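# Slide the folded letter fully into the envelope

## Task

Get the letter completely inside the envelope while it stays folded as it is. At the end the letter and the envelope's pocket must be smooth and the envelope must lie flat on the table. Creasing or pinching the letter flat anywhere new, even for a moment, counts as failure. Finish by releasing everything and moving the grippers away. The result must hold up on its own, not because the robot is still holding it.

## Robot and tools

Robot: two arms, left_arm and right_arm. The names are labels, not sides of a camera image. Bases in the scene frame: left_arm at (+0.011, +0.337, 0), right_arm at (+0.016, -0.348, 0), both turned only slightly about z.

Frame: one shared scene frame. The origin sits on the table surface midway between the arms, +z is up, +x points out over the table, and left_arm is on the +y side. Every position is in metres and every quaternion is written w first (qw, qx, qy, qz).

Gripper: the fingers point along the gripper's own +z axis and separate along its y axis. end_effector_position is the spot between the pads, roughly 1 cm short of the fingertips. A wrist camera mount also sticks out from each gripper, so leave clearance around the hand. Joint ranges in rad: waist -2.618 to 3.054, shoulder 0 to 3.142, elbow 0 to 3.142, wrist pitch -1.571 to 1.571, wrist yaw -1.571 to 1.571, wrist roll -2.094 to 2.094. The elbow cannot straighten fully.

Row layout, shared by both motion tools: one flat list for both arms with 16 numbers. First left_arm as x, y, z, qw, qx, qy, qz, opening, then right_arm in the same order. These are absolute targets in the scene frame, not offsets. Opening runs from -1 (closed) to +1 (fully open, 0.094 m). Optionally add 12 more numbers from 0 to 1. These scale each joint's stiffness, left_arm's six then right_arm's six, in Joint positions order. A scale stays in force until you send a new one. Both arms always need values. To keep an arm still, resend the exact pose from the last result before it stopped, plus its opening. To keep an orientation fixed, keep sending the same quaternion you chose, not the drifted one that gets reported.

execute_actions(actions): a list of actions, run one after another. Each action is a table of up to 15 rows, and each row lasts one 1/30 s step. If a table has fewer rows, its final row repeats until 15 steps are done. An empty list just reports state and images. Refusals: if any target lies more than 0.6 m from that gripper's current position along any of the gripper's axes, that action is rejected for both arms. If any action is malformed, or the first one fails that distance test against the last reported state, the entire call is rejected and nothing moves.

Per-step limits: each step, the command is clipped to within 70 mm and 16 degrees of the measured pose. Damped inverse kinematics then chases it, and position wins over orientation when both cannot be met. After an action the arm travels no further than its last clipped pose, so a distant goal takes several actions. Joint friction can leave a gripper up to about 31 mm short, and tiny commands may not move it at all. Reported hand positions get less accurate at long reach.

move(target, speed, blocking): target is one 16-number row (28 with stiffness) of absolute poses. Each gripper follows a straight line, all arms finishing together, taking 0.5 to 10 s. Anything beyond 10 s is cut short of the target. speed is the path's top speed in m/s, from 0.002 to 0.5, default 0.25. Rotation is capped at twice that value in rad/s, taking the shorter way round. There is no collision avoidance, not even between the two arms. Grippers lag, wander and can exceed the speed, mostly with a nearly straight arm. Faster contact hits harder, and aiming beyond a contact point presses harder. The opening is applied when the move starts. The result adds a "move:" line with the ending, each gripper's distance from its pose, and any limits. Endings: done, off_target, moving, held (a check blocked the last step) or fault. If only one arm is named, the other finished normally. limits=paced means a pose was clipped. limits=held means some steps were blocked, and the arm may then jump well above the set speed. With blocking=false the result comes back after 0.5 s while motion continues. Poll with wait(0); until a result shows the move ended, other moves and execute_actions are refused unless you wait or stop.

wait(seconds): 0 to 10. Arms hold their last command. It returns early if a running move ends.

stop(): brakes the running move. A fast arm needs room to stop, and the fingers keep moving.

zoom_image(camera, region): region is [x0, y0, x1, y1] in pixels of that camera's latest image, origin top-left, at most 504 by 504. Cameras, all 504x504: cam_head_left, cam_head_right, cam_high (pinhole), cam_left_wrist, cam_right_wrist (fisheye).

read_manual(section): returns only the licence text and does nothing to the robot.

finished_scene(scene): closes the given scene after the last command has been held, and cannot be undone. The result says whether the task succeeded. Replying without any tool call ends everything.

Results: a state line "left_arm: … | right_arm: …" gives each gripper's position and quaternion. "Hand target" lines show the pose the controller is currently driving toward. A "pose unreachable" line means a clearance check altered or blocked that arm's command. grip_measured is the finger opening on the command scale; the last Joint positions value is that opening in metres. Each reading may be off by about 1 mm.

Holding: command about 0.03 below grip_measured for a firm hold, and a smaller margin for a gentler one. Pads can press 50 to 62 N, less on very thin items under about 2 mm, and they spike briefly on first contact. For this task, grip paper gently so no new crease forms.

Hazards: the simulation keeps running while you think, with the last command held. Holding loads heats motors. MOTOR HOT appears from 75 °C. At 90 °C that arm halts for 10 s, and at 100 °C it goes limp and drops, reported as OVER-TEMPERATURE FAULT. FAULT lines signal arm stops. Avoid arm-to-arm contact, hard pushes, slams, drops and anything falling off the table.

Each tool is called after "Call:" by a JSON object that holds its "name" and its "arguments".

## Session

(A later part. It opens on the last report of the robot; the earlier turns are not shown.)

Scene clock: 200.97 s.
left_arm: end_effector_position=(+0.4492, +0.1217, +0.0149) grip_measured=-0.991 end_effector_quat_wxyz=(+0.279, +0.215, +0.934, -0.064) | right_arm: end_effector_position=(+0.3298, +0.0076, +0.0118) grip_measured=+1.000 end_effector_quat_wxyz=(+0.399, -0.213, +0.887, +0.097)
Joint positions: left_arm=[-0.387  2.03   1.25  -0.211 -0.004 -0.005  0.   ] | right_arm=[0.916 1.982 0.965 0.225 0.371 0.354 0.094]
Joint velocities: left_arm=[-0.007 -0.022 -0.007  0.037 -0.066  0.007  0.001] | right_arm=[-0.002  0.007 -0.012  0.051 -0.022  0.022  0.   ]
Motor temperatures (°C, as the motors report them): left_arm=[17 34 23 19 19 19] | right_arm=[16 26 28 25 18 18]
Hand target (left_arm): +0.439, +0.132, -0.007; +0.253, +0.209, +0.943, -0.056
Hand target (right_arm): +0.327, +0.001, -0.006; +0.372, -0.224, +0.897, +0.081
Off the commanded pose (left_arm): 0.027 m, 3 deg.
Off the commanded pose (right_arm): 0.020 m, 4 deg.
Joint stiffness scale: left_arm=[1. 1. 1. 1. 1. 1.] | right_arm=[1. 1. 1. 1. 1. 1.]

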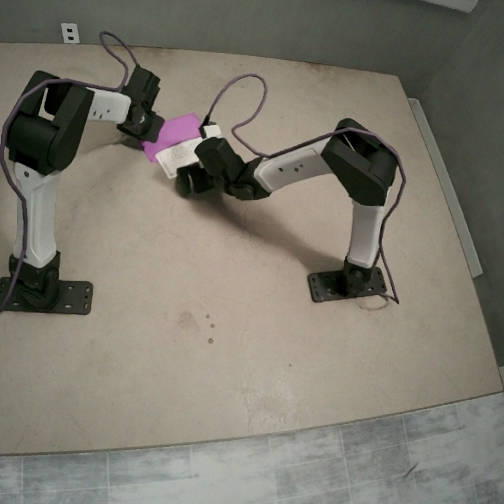

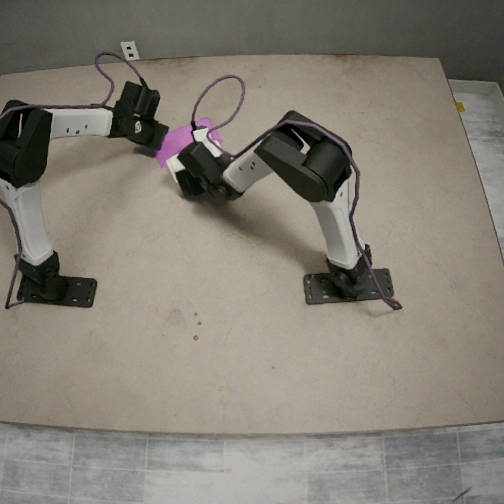

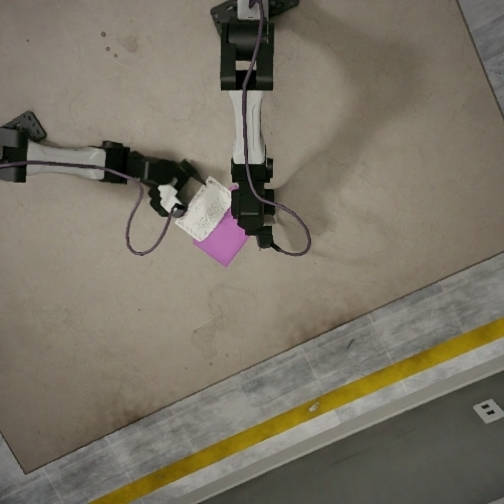

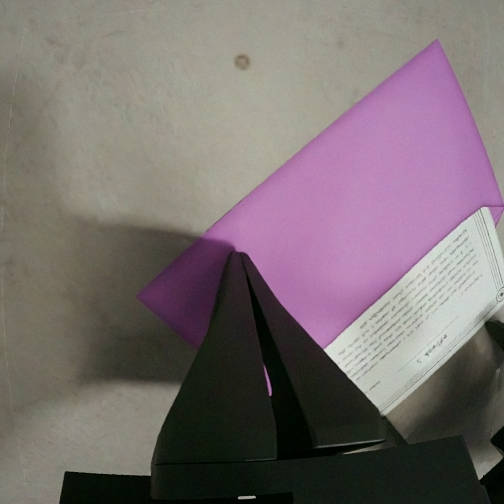

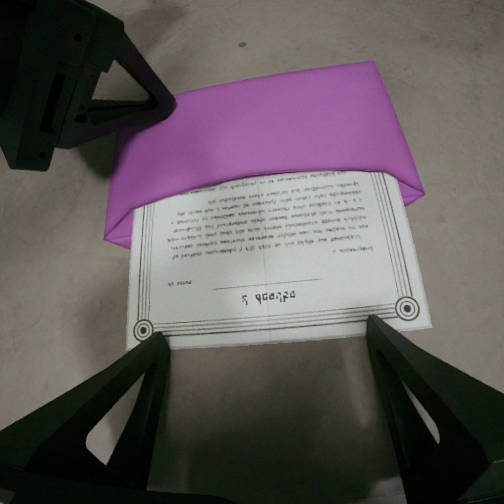

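It's in. Push on straight.

Call:
{"name": "execute_actions", "arguments": {"actions": [[[0.44,0.132,-0.008,0.253,0.209,0.943,-0.056,-1,0.338,0.005,-0.007,0.372,-0.225,0.898,0.08,1]],[[0.44,0.132,-0.008,0.253,0.209,0.943,-0.056,-1,0.347,0.009,-0.007,0.372,-0.225,0.898,0.08,1]],[[0.44,0.132,-0.008,0.253,0.209,0.943,-0.056,-1,0.356,0.013,-0.007,0.372,-0.225,0.898,0.08,1]],[[0.44,0.132,-0.008,0.253,0.209,0.943,-0.056,-1,0.365,0.017,-0.007,0.372,-0.225,0.898,0.08,1]]]}}

Scene clock: 215.80 s.
left_arm: end_effector_position=(+0.4492, +0.1217, +0.0149) grip_measured=-0.991 end_effector_quat_wxyz=(+0.279, +0.215, +0.934, -0.064) | right_arm: end_effector_position=(+0.3665, +0.0231, +0.0122) grip_measured=+1.000 end_effector_quat_wxyz=(+0.398, -0.214, +0.887, +0.097)
Joint positions: left_arm=[-0.387  2.03   1.25  -0.211 -0.004 -0.005  0.   ] | right_arm=[0.86  2.079 1.123 0.178 0.33  0.311 0.094]
Joint velocities: left_arm=[-0.007  0.007 -0.012 -0.022 -0.081  0.022 -0.001] | right_arm=[ 0.012 -0.007 -0.002 -0.051  0.037 -0.037  0.   ]
Motor temperatures (°C, as the motors report them): left_arm=[17 33 23 19 19 19] | right_arm=[16 29 29 25 18 18]
Hand target (left_arm): +0.439, +0.132, -0.007; +0.253, +0.209, +0.943, -0.056
Hand target (right_arm): +0.364, +0.016, -0.006; +0.372, -0.224, +0.897, +0.081
Off the commanded pose (left_arm): 0.027 m, 3 deg.
Off the commanded pose (right_arm): 0.020 m, 4 deg.
Joint stiffness scale: left_arm=[1. 1. 1. 1. 1. 1.] | right_arm=[1. 1. 1. 1. 1. 1.]

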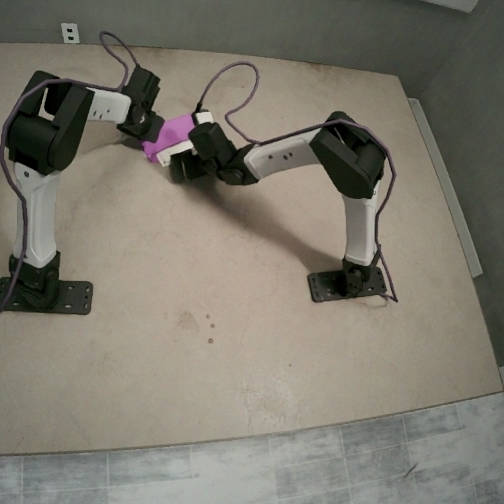

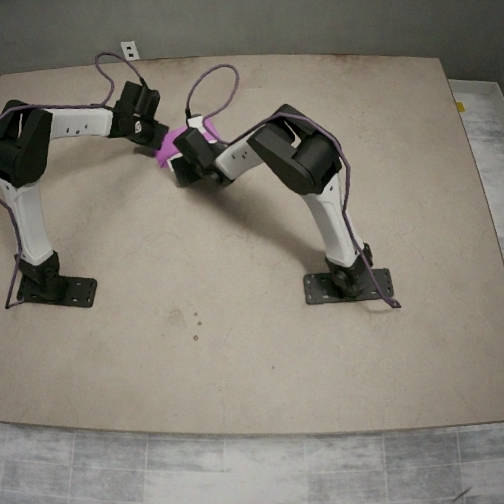

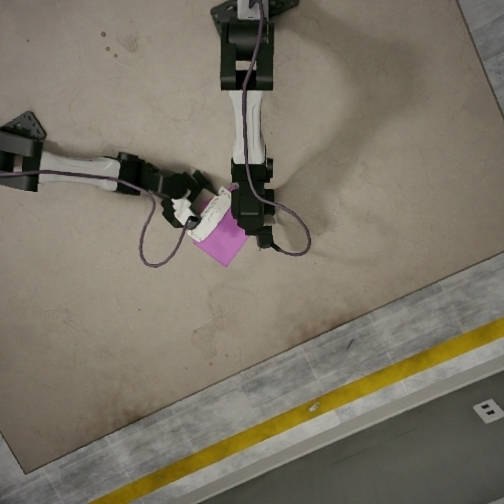

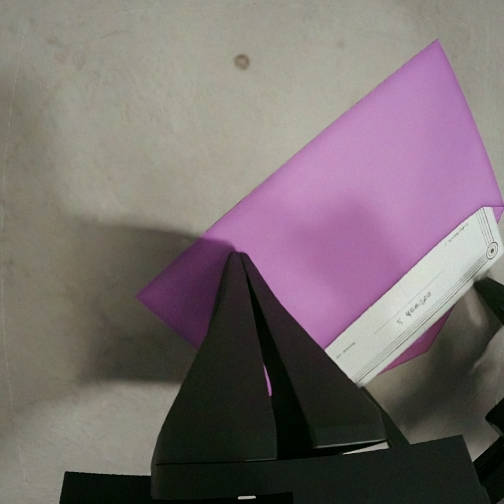

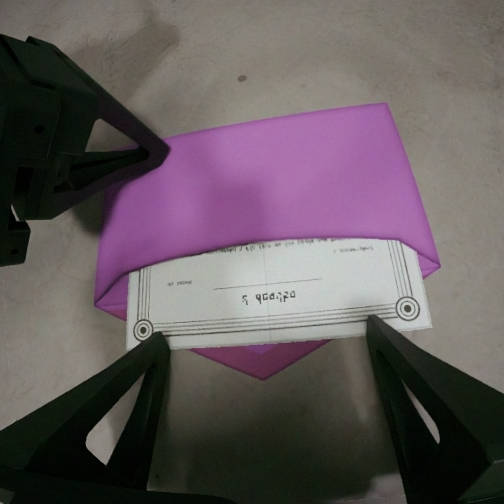

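Call:
{"name": "execute_actions", "arguments": {"actions": [[[0.44,0.132,-0.008,0.253,0.209,0.943,-0.056,-1,0.37,0.019,-0.007,0.372,-0.225,0.898,0.08,1]],[[0.44,0.14,0.05,0.253,0.209,0.943,-0.056,-1,0.362,0.017,0.035,0.372,-0.225,0.898,0.08,1]],[[0.43,0.19,0.08,0.253,0.209,0.943,-0.056,-1,0.362,0.017,0.035,0.372,-0.225,0.898,0.08,-0.75]],[[0.42,0.24,0.1,0.253,0.209,0.943,-0.056,-1,0.36,0.015,0.015,0.372,-0.225,0.898,0.08,-0.75]],[[0.42,0.24,0.1,0.253,0.209,0.943,-0.056,-1,0.358,0.013,0.0,0.372,-0.225,0.898,0.08,-0.75]]]}}

Scene clock: 227.87 s.
left_arm: end_effector_position=(+0.4249, +0.2417, +0.1012) grip_measured=-0.991 end_effector_quat_wxyz=(+0.257, +0.204, +0.943, -0.051) | right_arm: end_effector_position=(+0.3641, +0.0166, +0.0146) grip_measured=-0.748 end_effector_quat_wxyz=(+0.382, -0.220, +0.893, +0.085)
Joint positions: left_arm=[-0.109  1.715  1.231 -0.568  0.114  0.214  0.   ] | right_arm=[0.854 2.057 1.135 0.103 0.323 0.306 0.012]
Joint velocities: left_arm=[-0.012 -0.007  0.012  0.037  0.022  0.022 -0.   ] | right_arm=[ 0.007 -0.017 -0.007 -0.037 -0.022  0.022  0.   ]
Motor temperatures (°C, as the motors report them): left_arm=[17 33 23 20 19 19] | right_arm=[16 32 29 25 18 18]
Hand target (left_arm): +0.420, +0.240, +0.100; +0.253, +0.209, +0.943, -0.056
Hand target (right_arm): +0.358, +0.013, +0.000; +0.371, -0.225, +0.897, +0.080
Off the commanded pose (left_arm): 0.005 m, 1 deg.
Off the commanded pose (right_arm): 0.016 m, 2 deg.
Joint stiffness scale: left_arm=[1. 1. 1. 1. 1. 1.] | right_arm=[1. 1. 1. 1. 1. 1.]

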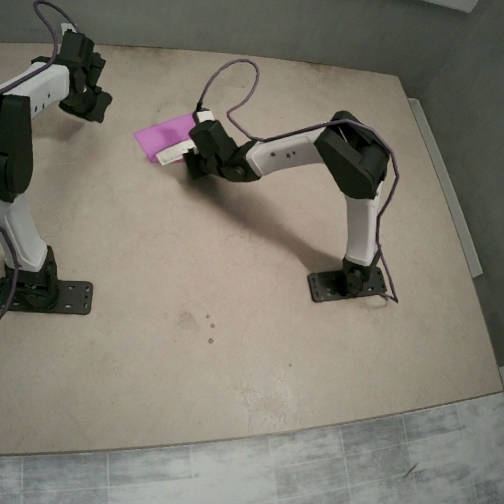

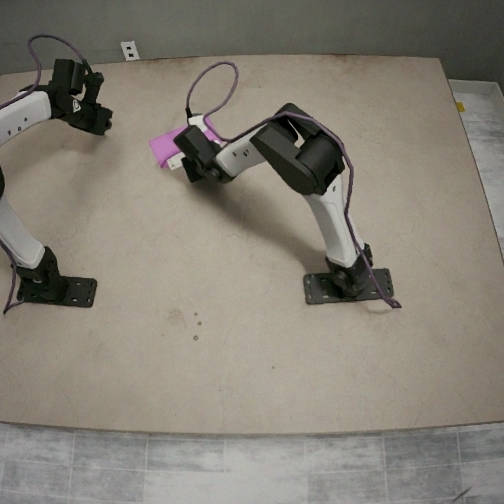

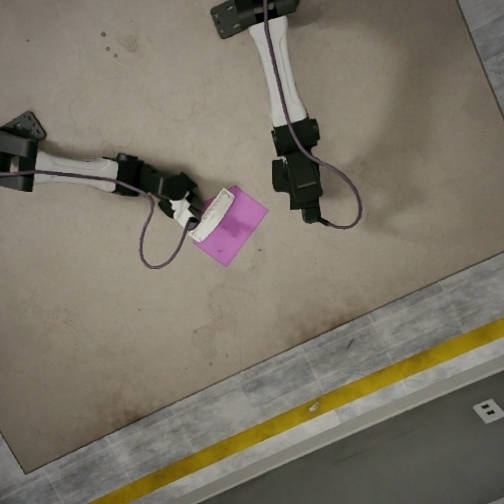

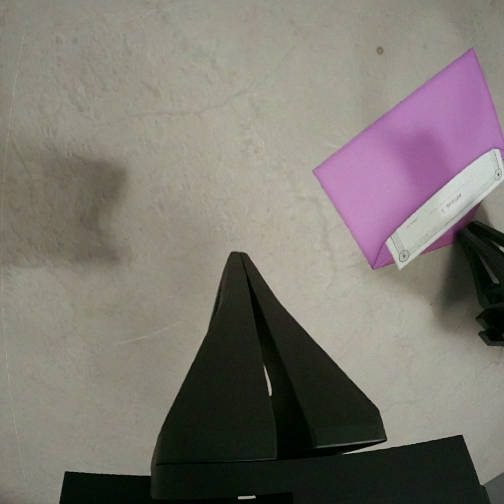

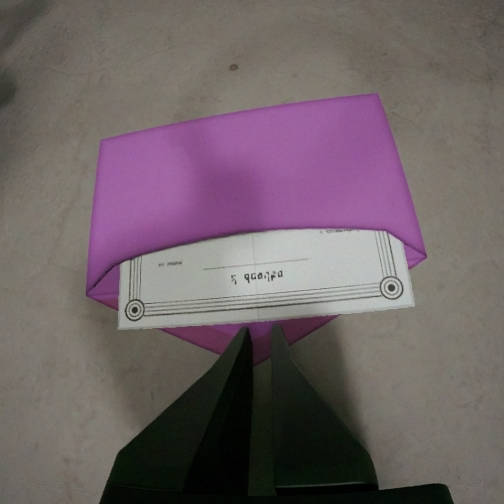

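Call:
{"name": "execute_actions", "arguments": {"actions": [[[0.42,0.24,0.1,0.253,0.209,0.943,-0.056,-1,0.362,0.016,-0.007,0.372,-0.225,0.898,0.08,-0.75]],[[0.42,0.24,0.1,0.253,0.209,0.943,-0.056,-1,0.37,0.02,-0.007,0.372,-0.225,0.898,0.08,-0.7]],[[0.42,0.24,0.1,0.253,0.209,0.943,-0.056,-1,0.378,0.024,-0.007,0.372,-0.225,0.898,0.08,-0.5]],[[0.42,0.24,0.1,0.253,0.209,0.943,-0.056,-1,0.386,0.028,-0.007,0.372,-0.225,0.898,0.08,-0.3]]]}}

Scene clock: 235.73 s.
left_arm: end_effector_position=(+0.4248, +0.2417, +0.1012) grip_measured=-0.991 end_effector_quat_wxyz=(+0.257, +0.204, +0.943, -0.051) | right_arm: end_effector_position=(+0.3870, +0.0343, +0.0127) grip_measured=-0.302 end_effector_quat_wxyz=(+0.397, -0.214, +0.887, +0.096)
Joint positions: left_arm=[-0.109  1.715  1.231 -0.568  0.114  0.214  0.   ] | right_arm=[0.836 2.141 1.23  0.136 0.312 0.294 0.033]
Joint velocities: left_arm=[-0.007 -0.027  0.002  0.007 -0.007 -0.022 -0.   ] | right_arm=[ 0.002 -0.022 -0.012 -0.022 -0.022 -0.037 -0.   ]
Motor temperatures (°C, as the motors report them): left_arm=[17 33 24 20 19 19] | right_arm=[16 33 29 26 18 18]
Hand target (left_arm): +0.420, +0.240, +0.100; +0.253, +0.209, +0.943, -0.056
Hand target (right_arm): +0.385, +0.028, -0.006; +0.372, -0.224, +0.897, +0.081
Off the commanded pose (left_arm): 0.005 m, 1 deg.
Off the commanded pose (right_arm): 0.021 m, 4 deg.
Joint stiffness scale: left_arm=[1. 1. 1. 1. 1. 1.] | right_arm=[1. 1. 1. 1. 1. 1.]

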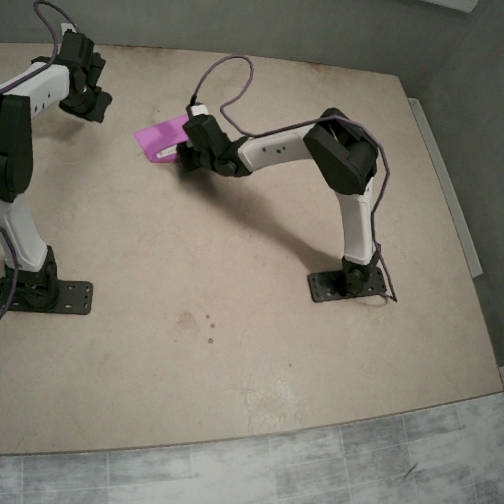

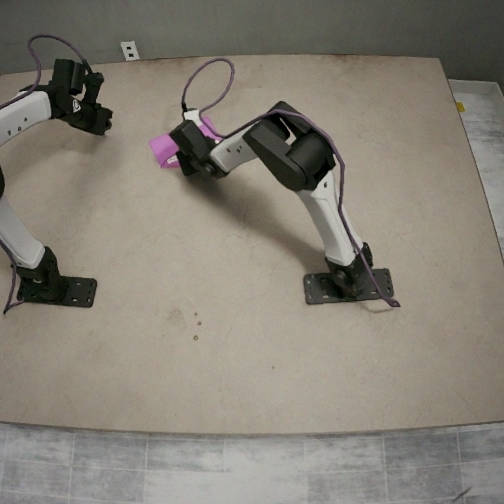

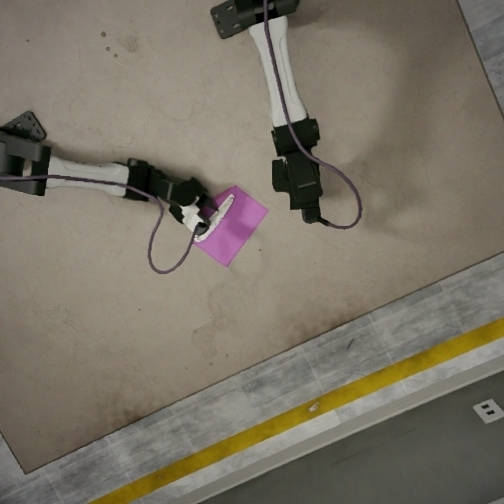

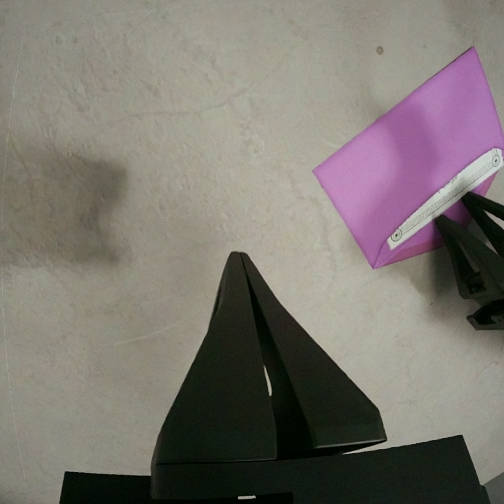

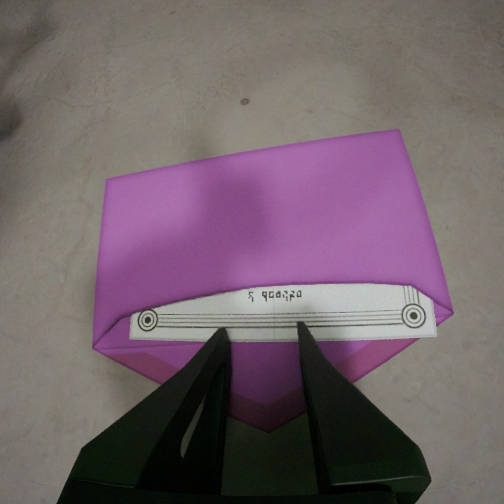

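Call:
{"name": "execute_actions", "arguments": {"actions": [[[0.42,0.24,0.1,0.253,0.209,0.943,-0.056,-1,0.384,0.028,0.035,0.372,-0.225,0.898,0.08,-0.3]],[[0.42,0.24,0.1,0.253,0.209,0.943,-0.056,-1,0.386,0.001,0.035,0.372,-0.225,0.898,0.08,-1]],[[0.42,0.24,0.1,0.253,0.209,0.943,-0.056,-1,0.385,-0.001,0.015,0.372,-0.225,0.898,0.08,-1]],[[0.42,0.24,0.1,0.253,0.209,0.943,-0.056,-1,0.384,-0.003,0,0.372,-0.225,0.898,0.08,-1]],[[0.42,0.24,0.1,0.253,0.209,0.943,-0.056,-1,0.386,-0.002,-0.007,0.372,-0.225,0.898,0.08,-1]]]}}

Scene clock: 244.97 s.
left_arm: end_effector_position=(+0.4248, +0.2417, +0.1012) grip_measured=-0.991 end_effector_quat_wxyz=(+0.257, +0.204, +0.943, -0.051) | right_arm: end_effector_position=(+0.3911, +0.0058, +0.0130) grip_measured=-0.978 end_effector_quat_wxyz=(+0.390, -0.217, +0.890, +0.091)
Joint positions: left_arm=[-0.109  1.715  1.231 -0.568  0.114  0.214  0.   ] | right_arm=[0.783 2.085 1.15  0.152 0.274 0.253 0.001]
Joint velocities: left_arm=[ 0.017 -0.002 -0.002 -0.022  0.007 -0.051  0.001] | right_arm=[ 0.002 -0.017  0.012 -0.037  0.037  0.022 -0.001]
Motor temperatures (°C, as the motors report them): left_arm=[17 33 24 20 19 19] | right_arm=[16 35 29 26 18 18]
Hand target (left_arm): +0.420, +0.240, +0.100; +0.253, +0.209, +0.943, -0.056
Hand target (right_arm): +0.386, -0.002, -0.007; +0.371, -0.225, +0.897, +0.080
Off the commanded pose (left_arm): 0.005 m, 1 deg.
Off the commanded pose (right_arm): 0.022 m, 3 deg.
Joint stiffness scale: left_arm=[1. 1. 1. 1. 1. 1.] | right_arm=[1. 1. 1. 1. 1. 1.]

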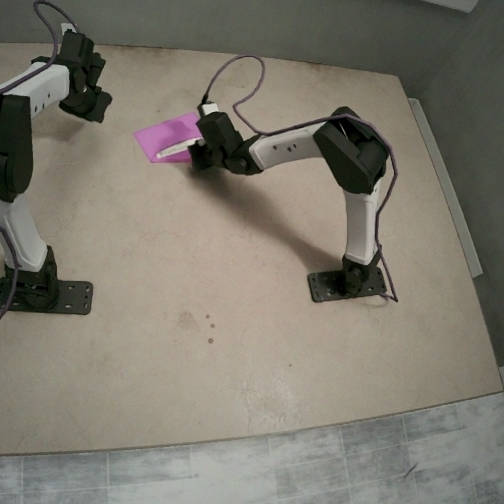

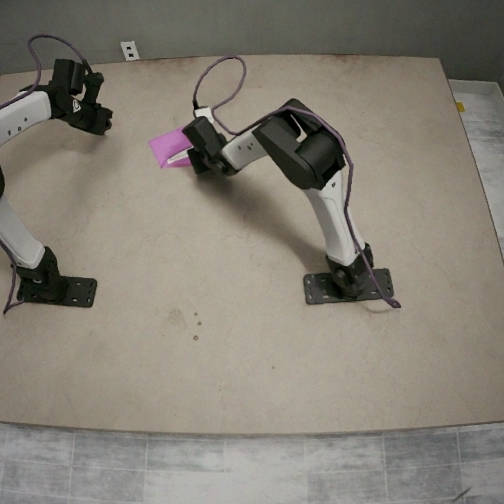

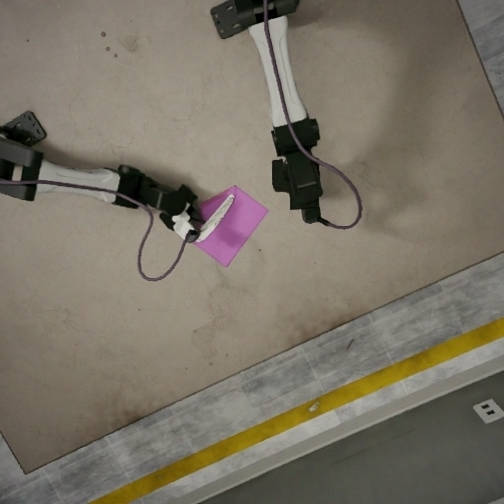

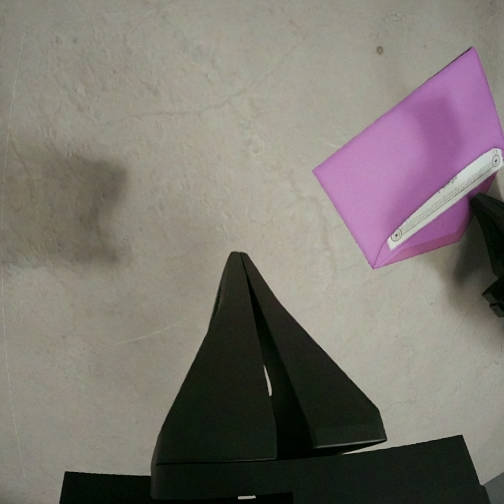

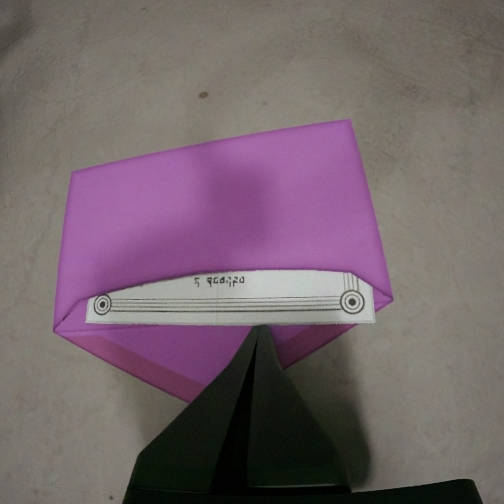

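Call:
{"name": "execute_actions", "arguments": {"actions": [[[0.42,0.24,0.1,0.253,0.209,0.943,-0.056,-1,0.392,0.002,-0.008,0.372,-0.225,0.898,0.08,-1]],[[0.42,0.24,0.1,0.253,0.209,0.943,-0.056,-1,0.397,0.005,-0.008,0.372,-0.225,0.898,0.08,-1]],[[0.42,0.24,0.1,0.253,0.209,0.943,-0.056,-1,0.402,0.008,-0.008,0.372,-0.225,0.898,0.08,-1]],[[0.42,0.24,0.1,0.253,0.209,0.943,-0.056,-1,0.406,0.011,-0.008,0.372,-0.225,0.898,0.08,-1]]]}}

Scene clock: 258.43 s.
left_arm: end_effector_position=(+0.4248, +0.2417, +0.1012) grip_measured=-0.991 end_effector_quat_wxyz=(+0.257, +0.204, +0.943, -0.051) | right_arm: end_effector_position=(+0.4070, +0.0180, +0.0126) grip_measured=-0.978 end_effector_quat_wxyz=(+0.398, -0.216, +0.886, +0.096)
Joint positions: left_arm=[-0.109  1.715  1.231 -0.568  0.114  0.214  0.   ] | right_arm=[0.774 2.142 1.226 0.156 0.268 0.243 0.001]
Joint velocities: left_arm=[-0.012  0.007  0.007 -0.066  0.007 -0.037 -0.   ] | right_arm=[-0.007 -0.007  0.017  0.007 -0.037  0.037  0.   ]
Motor temperatures (°C, as the motors report them): left_arm=[17 33 24 20 19 19] | right_arm=[16 37 28 26 18 18]
Hand target (left_arm): +0.420, +0.240, +0.100; +0.253, +0.209, +0.943, -0.056
Hand target (right_arm): +0.405, +0.010, -0.008; +0.372, -0.225, +0.897, +0.081
Off the commanded pose (left_arm): 0.005 m, 1 deg.
Off the commanded pose (right_arm): 0.022 m, 4 deg.
Joint stiffness scale: left_arm=[1. 1. 1. 1. 1. 1.] | right_arm=[1. 1. 1. 1. 1. 1.]

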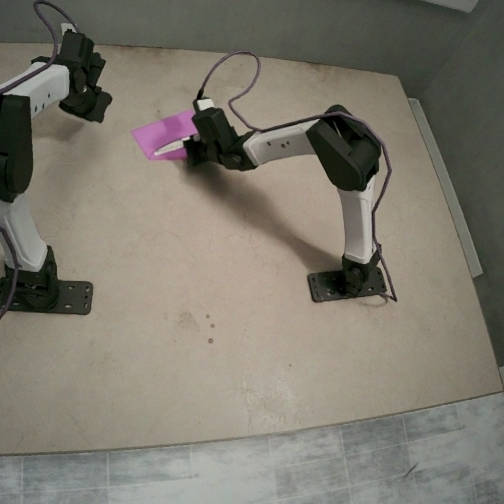

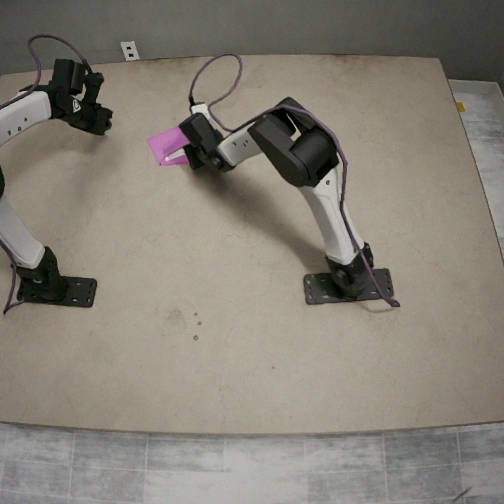

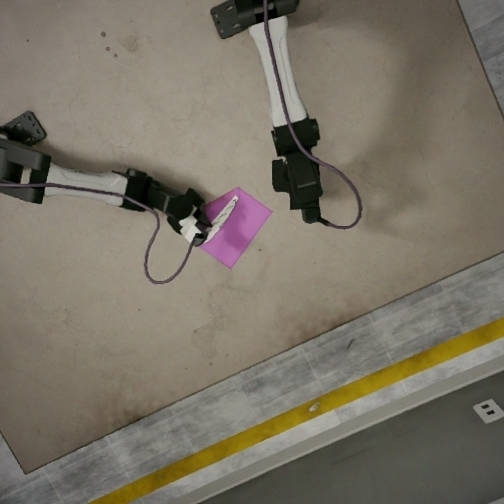

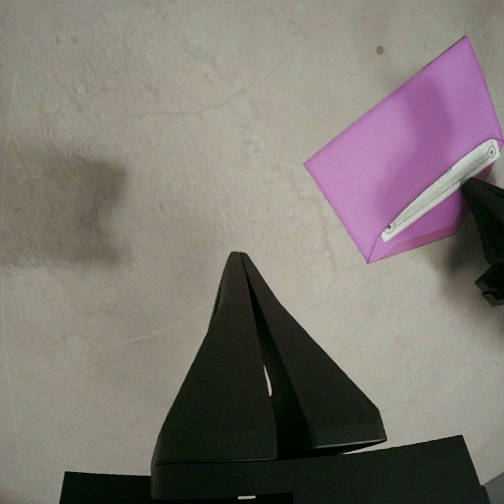

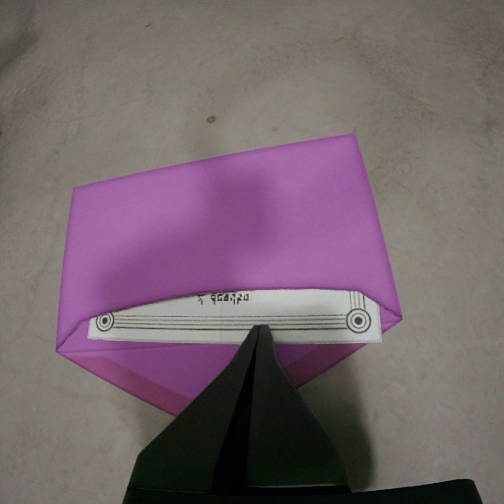

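Call:
{"name": "execute_actions", "arguments": {"actions": [[[0.41,0.2,0.07,0.24,0.36,0.896,-0.1,0.3,0.404,0.012,0.035,0.372,-0.225,0.898,0.08,-1]],[[0.405,0.15,0.045,0.221,0.504,0.824,-0.135,0.3,0.424,-0.014,0.035,0.372,-0.225,0.898,0.08,-1]],[[0.405,0.145,0.025,0.221,0.504,0.824,-0.135,0.3,0.424,-0.016,0.015,0.372,-0.225,0.898,0.08,-1]],[[0.405,0.145,0.008,0.221,0.504,0.824,-0.135,0.3,0.423,-0.017,0.003,0.372,-0.225,0.898,0.08,-1]]]}}

Scene clock: 271.20 s.
left_arm: end_effector_position=(+0.4123, +0.1500, +0.0159) grip_measured=+0.298 end_effector_quat_wxyz=(+0.227, +0.497, +0.828, -0.128) | right_arm: end_effector_position=(+0.4285, -0.0149, +0.0151) grip_measured=-0.978 end_effector_quat_wxyz=(+0.381, -0.218, +0.895, +0.083)
Joint positions: left_arm=[-0.231  1.984  1.236 -0.421  0.35   0.705  0.061] | right_arm=[0.683 2.117 1.232 0.093 0.209 0.184 0.001]
Joint velocities: left_arm=[ 0.002  0.007 -0.002  0.066  0.022 -0.022  0.001] | right_arm=[ 0.007  0.002 -0.037  0.007  0.066 -0.007  0.   ]
Motor temperatures (°C, as the motors report them): left_arm=[17 33 25 20 19 19] | right_arm=[16 38 29 26 18 18]
Hand target (left_arm): +0.405, +0.145, +0.008; +0.221, +0.504, +0.824, -0.135
Hand target (right_arm): +0.423, -0.017, +0.003; +0.372, -0.225, +0.897, +0.080
Off the commanded pose (left_arm): 0.012 m, 1 deg.
Off the commanded pose (right_arm): 0.013 m, 1 deg.
Joint stiffness scale: left_arm=[1. 1. 1. 1. 1. 1.] | right_arm=[1. 1. 1. 1. 1. 1.]

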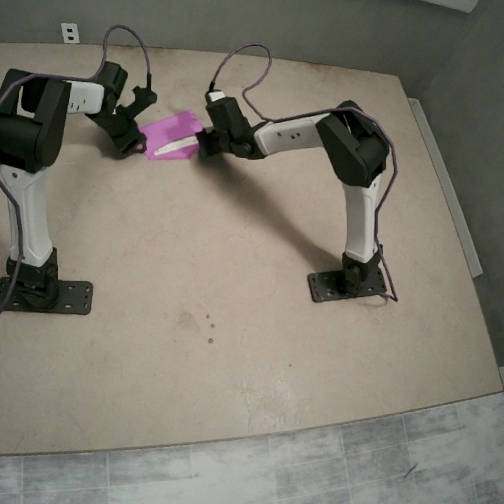

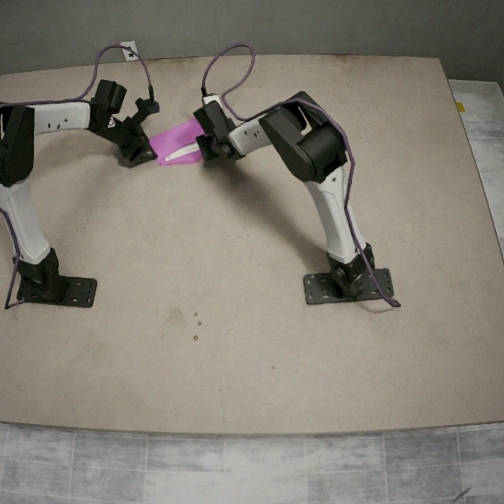

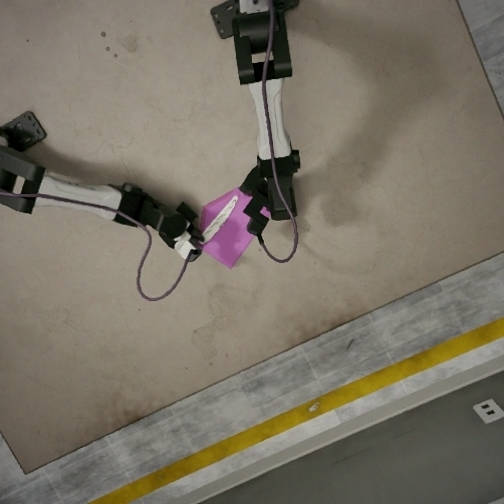

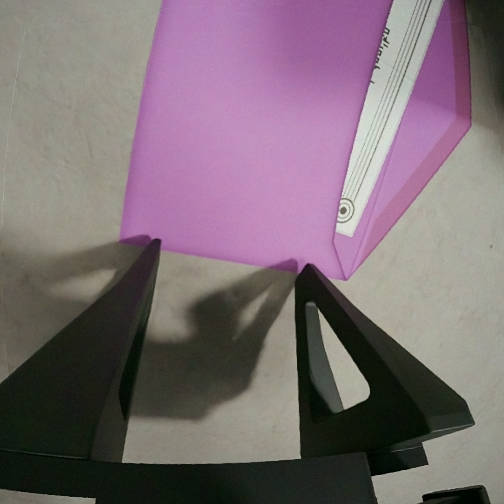

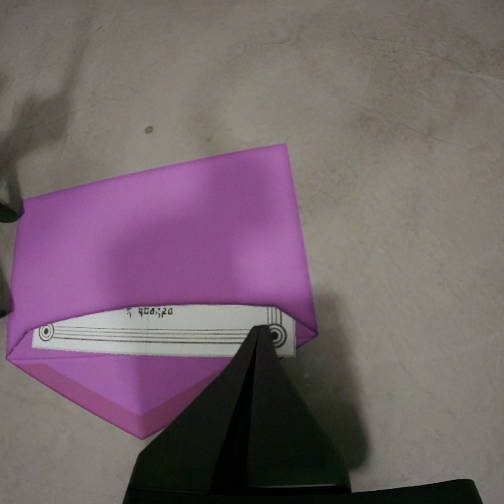

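Call:
{"name": "execute_actions", "arguments": {"actions": [[[0.407,0.137,0.008,0.221,0.504,0.824,-0.135,0.3,0.423,-0.017,0.003,0.372,-0.225,0.898,0.08,-1]],[[0.404,0.139,-0.012,0.21,0.504,0.824,-0.145,0.3,0.421,-0.018,-0.006,0.372,-0.225,0.898,0.08,-1]],[[0.404,0.139,-0.012,0.21,0.504,0.824,-0.145,0.3,0.421,-0.011,-0.008,0.372,-0.225,0.898,0.08,-1]],[[0.404,0.139,-0.012,0.21,0.504,0.824,-0.145,0.3,0.421,-0.004,-0.008,0.372,-0.225,0.898,0.08,-1]]]}}

Scene clock: 278.97 s.
left_arm: end_effector_position=(+0.4154, +0.1339, +0.0139) grip_measured=+0.298 end_effector_quat_wxyz=(+0.244, +0.505, +0.815, -0.143) | right_arm: end_effector_position=(+0.4292, -0.0089, +0.0127) grip_measured=-0.978 end_effector_quat_wxyz=(+0.398, -0.213, +0.888, +0.085)
Joint positions: left_arm=[-0.252  2.006  1.236 -0.364  0.383  0.7    0.061] | right_arm=[0.698 2.135 1.217 0.16  0.233 0.189 0.001]
Joint velocities: left_arm=[-0.012  0.012 -0.007  0.037 -0.037 -0.022 -0.   ] | right_arm=[ 0.007 -0.002 -0.002 -0.037  0.11  -0.007 -0.   ]
Motor temperatures (°C, as the motors report them): left_arm=[17 33 24 20 19 19] | right_arm=[16 40 28 27 18 18]
Hand target (left_arm): +0.403, +0.139, -0.011; +0.210, +0.505, +0.825, -0.146
Hand target (right_arm): +0.420, -0.005, -0.007; +0.372, -0.225, +0.897, +0.080
Off the commanded pose (left_arm): 0.029 m, 4 deg.
Off the commanded pose (right_arm): 0.023 m, 4 deg.
Joint stiffness scale: left_arm=[1. 1. 1. 1. 1. 1.] | right_arm=[1. 1. 1. 1. 1. 1.]

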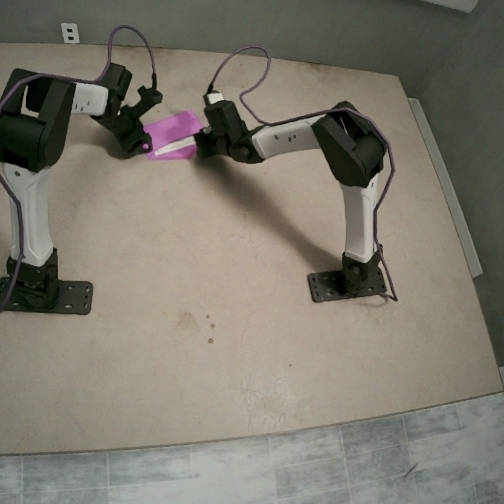

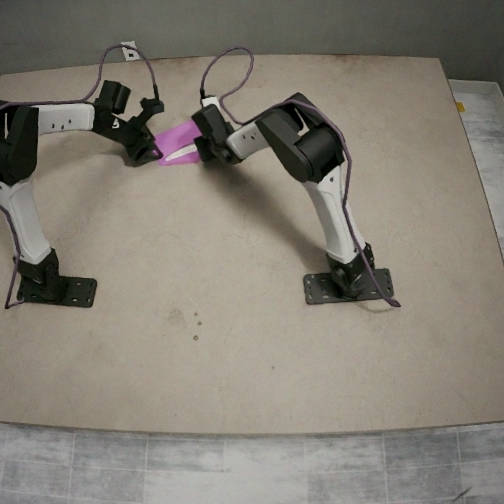

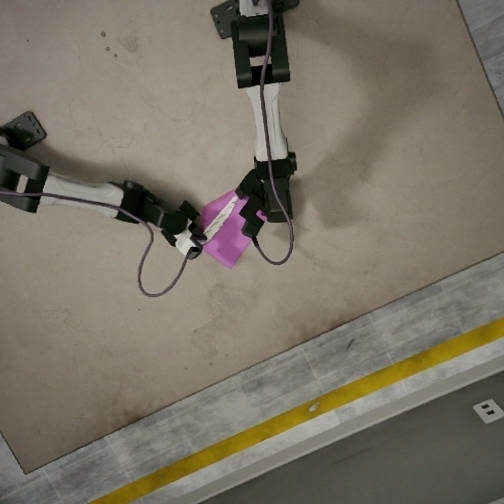

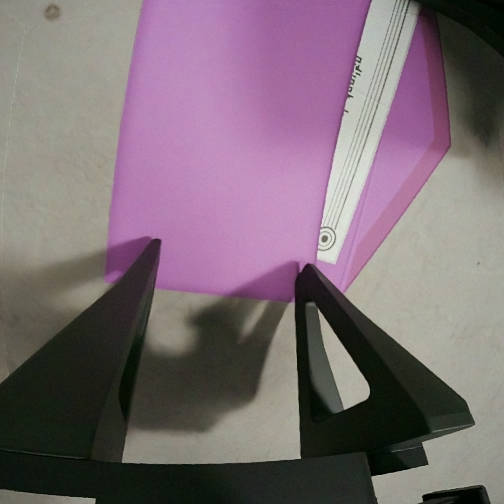

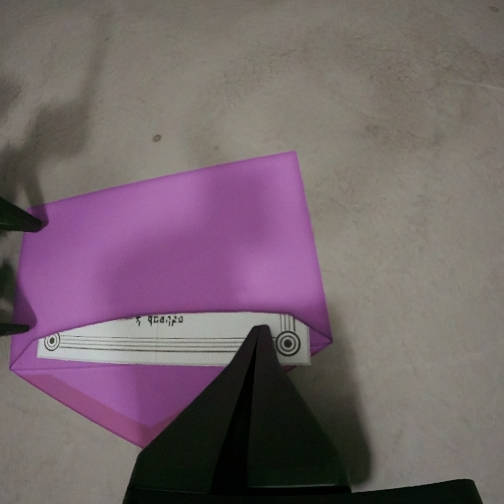

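Call:
{"name": "execute_actions", "arguments": {"actions": [[[0.41,0.14,0.035,0.221,0.504,0.824,-0.135,0.3,0.424,-0.01,0.035,0.372,-0.225,0.898,0.08,-1]],[[0.404,0.15,0.025,0.221,0.504,0.824,-0.135,0.3,0.405,-0.005,0.035,0.372,-0.225,0.898,0.08,-1]],[[0.403,0.149,0.008,0.221,0.504,0.824,-0.135,0.3,0.404,-0.006,0.015,0.372,-0.225,0.898,0.08,-1]],[[0.40,0.149,-0.012,0.21,0.504,0.824,-0.145,0.3,0.403,-0.007,0,0.372,-0.225,0.898,0.08,-1]],[[0.40,0.149,-0.012,0.21,0.504,0.824,-0.145,0.3,0.404,-0.007,-0.008,0.372,-0.225,0.898,0.08,-1]]]}}

Scene clock: 289.40 s.
left_arm: end_effector_position=(+0.4129, +0.1392, +0.0143) grip_measured=+0.298 end_effector_quat_wxyz=(+0.242, +0.508, +0.814, -0.142) | right_arm: end_effector_position=(+0.4121, +0.0004, +0.0132) grip_measured=-0.978 end_effector_quat_wxyz=(+0.390, -0.221, +0.889, +0.091)
Joint positions: left_arm=[-0.241  1.995  1.225 -0.372  0.387  0.719  0.061] | right_arm=[0.734 2.114 1.197 0.144 0.235 0.21  0.001]
Joint velocities: left_arm=[ 0.007  0.007  0.012 -0.037  0.051 -0.022 -0.001] | right_arm=[-0.012  0.002 -0.022 -0.022  0.007  0.022 -0.001]
Motor temperatures (°C, as the motors report them): left_arm=[17 33 24 20 19 19] | right_arm=[16 40 29 27 18 18]
Hand target (left_arm): +0.399, +0.149, -0.010; +0.210, +0.504, +0.825, -0.146
Hand target (right_arm): +0.404, -0.007, -0.008; +0.371, -0.225, +0.897, +0.080
Off the commanded pose (left_arm): 0.031 m, 4 deg.
Off the commanded pose (right_arm): 0.024 m, 3 deg.
Joint stiffness scale: left_arm=[1. 1. 1. 1. 1. 1.] | right_arm=[1. 1. 1. 1. 1. 1.]

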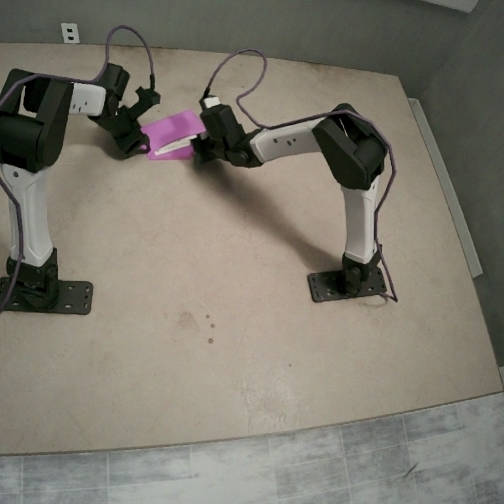

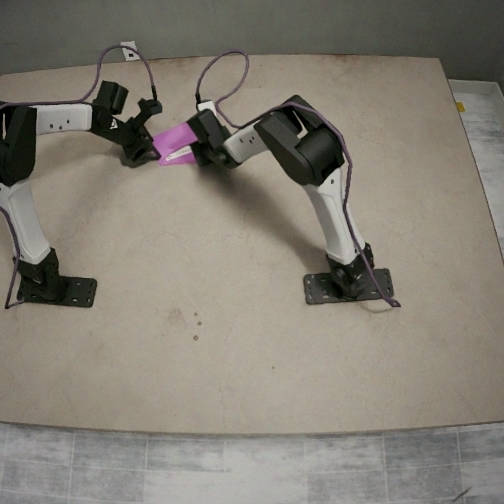

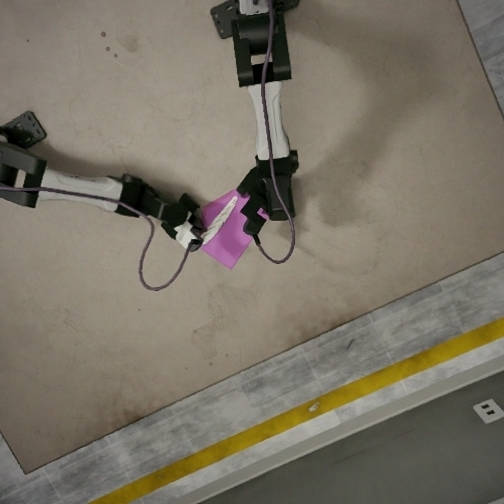

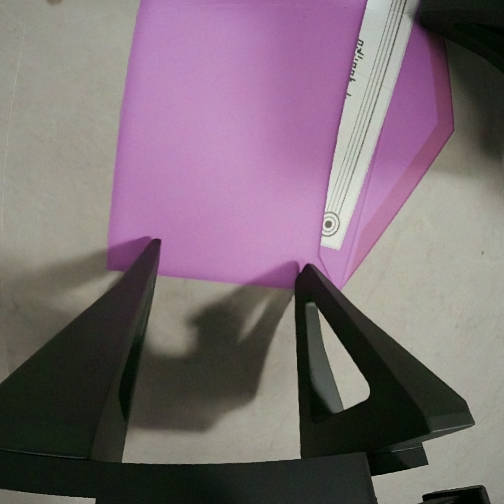

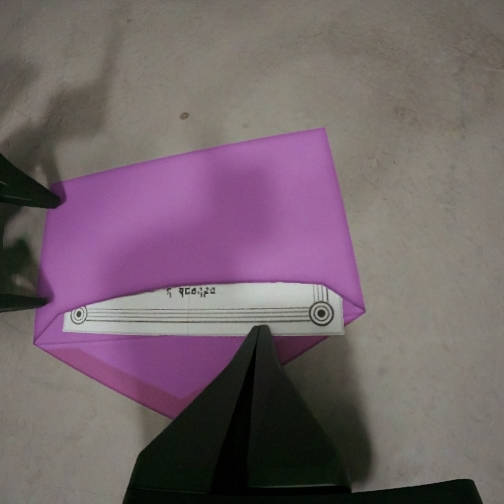

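Call:
{"name": "execute_actions", "arguments": {"actions": [[[0.40,0.149,-0.012,0.21,0.504,0.824,-0.145,0.3,0.41,-0.001,-0.008,0.372,-0.225,0.898,0.08,-1]],[[0.40,0.149,-0.012,0.21,0.504,0.824,-0.145,0.3,0.414,0.003,-0.008,0.372,-0.225,0.898,0.08,-1]],[[0.40,0.149,-0.012,0.21,0.504,0.824,-0.145,0.3,0.418,0.007,-0.008,0.372,-0.225,0.898,0.08,-1]]]}}

Scene clock: 296.77 s.
left_arm: end_effector_position=(+0.4129, +0.1392, +0.0143) grip_measured=+0.298 end_effector_quat_wxyz=(+0.242, +0.508, +0.814, -0.142) | right_arm: end_effector_position=(+0.4227, +0.0100, +0.0129) grip_measured=-0.978 end_effector_quat_wxyz=(+0.398, -0.219, +0.886, +0.093)
Joint positions: left_arm=[-0.241  1.995  1.225 -0.372  0.387  0.719  0.061] | right_arm=[0.734 2.156 1.252 0.149 0.24  0.21  0.001]
Joint velocities: left_arm=[-0.012 -0.012  0.002 -0.051 -0.051  0.037 -0.001] | right_arm=[-0.007 -0.007 -0.017 -0.037  0.022 -0.022 -0.001]
Motor temperatures (°C, as the motors report them): left_arm=[17 33 24 20 19 19] | right_arm=[16 41 29 27 18 18]
Hand target (left_arm): +0.399, +0.149, -0.011; +0.210, +0.504, +0.825, -0.146
Hand target (right_arm): +0.417, +0.006, -0.008; +0.372, -0.225, +0.897, +0.080
Off the commanded pose (left_arm): 0.031 m, 4 deg.
Off the commanded pose (right_arm): 0.022 m, 4 deg.
Joint stiffness scale: left_arm=[1. 1. 1. 1. 1. 1.] | right_arm=[1. 1. 1. 1. 1. 1.]

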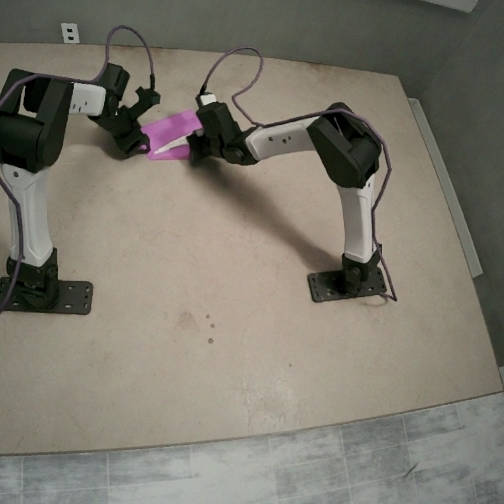

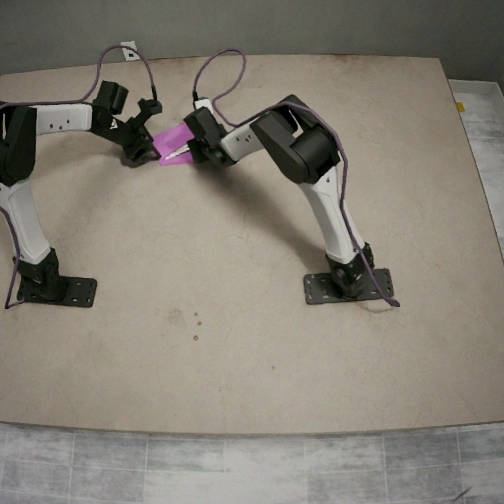

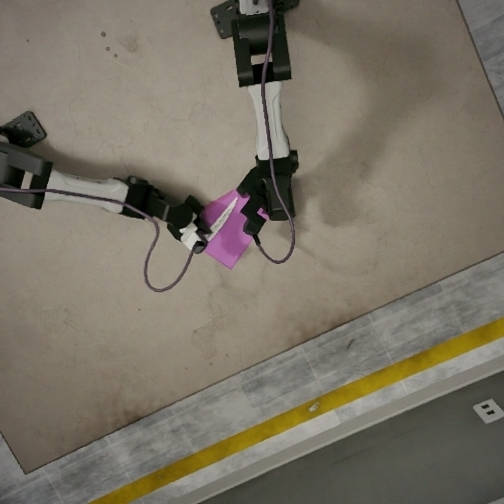

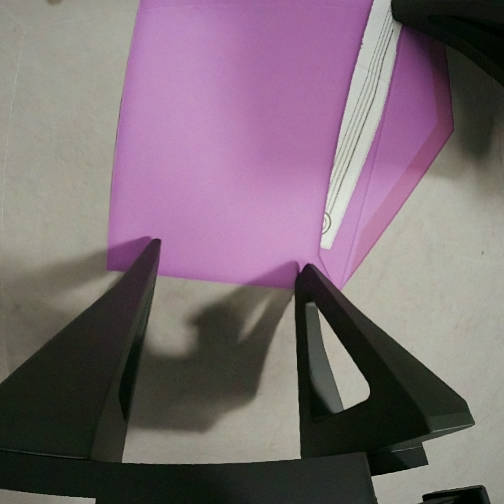

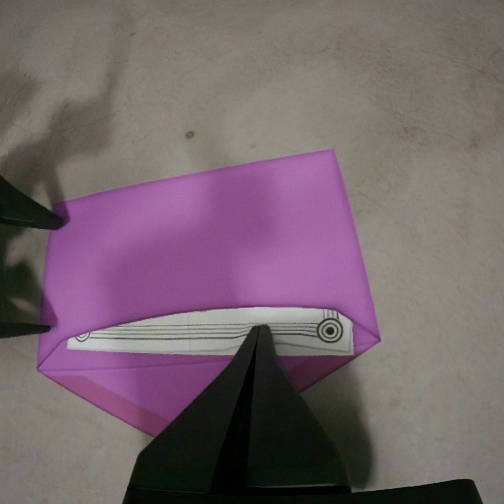

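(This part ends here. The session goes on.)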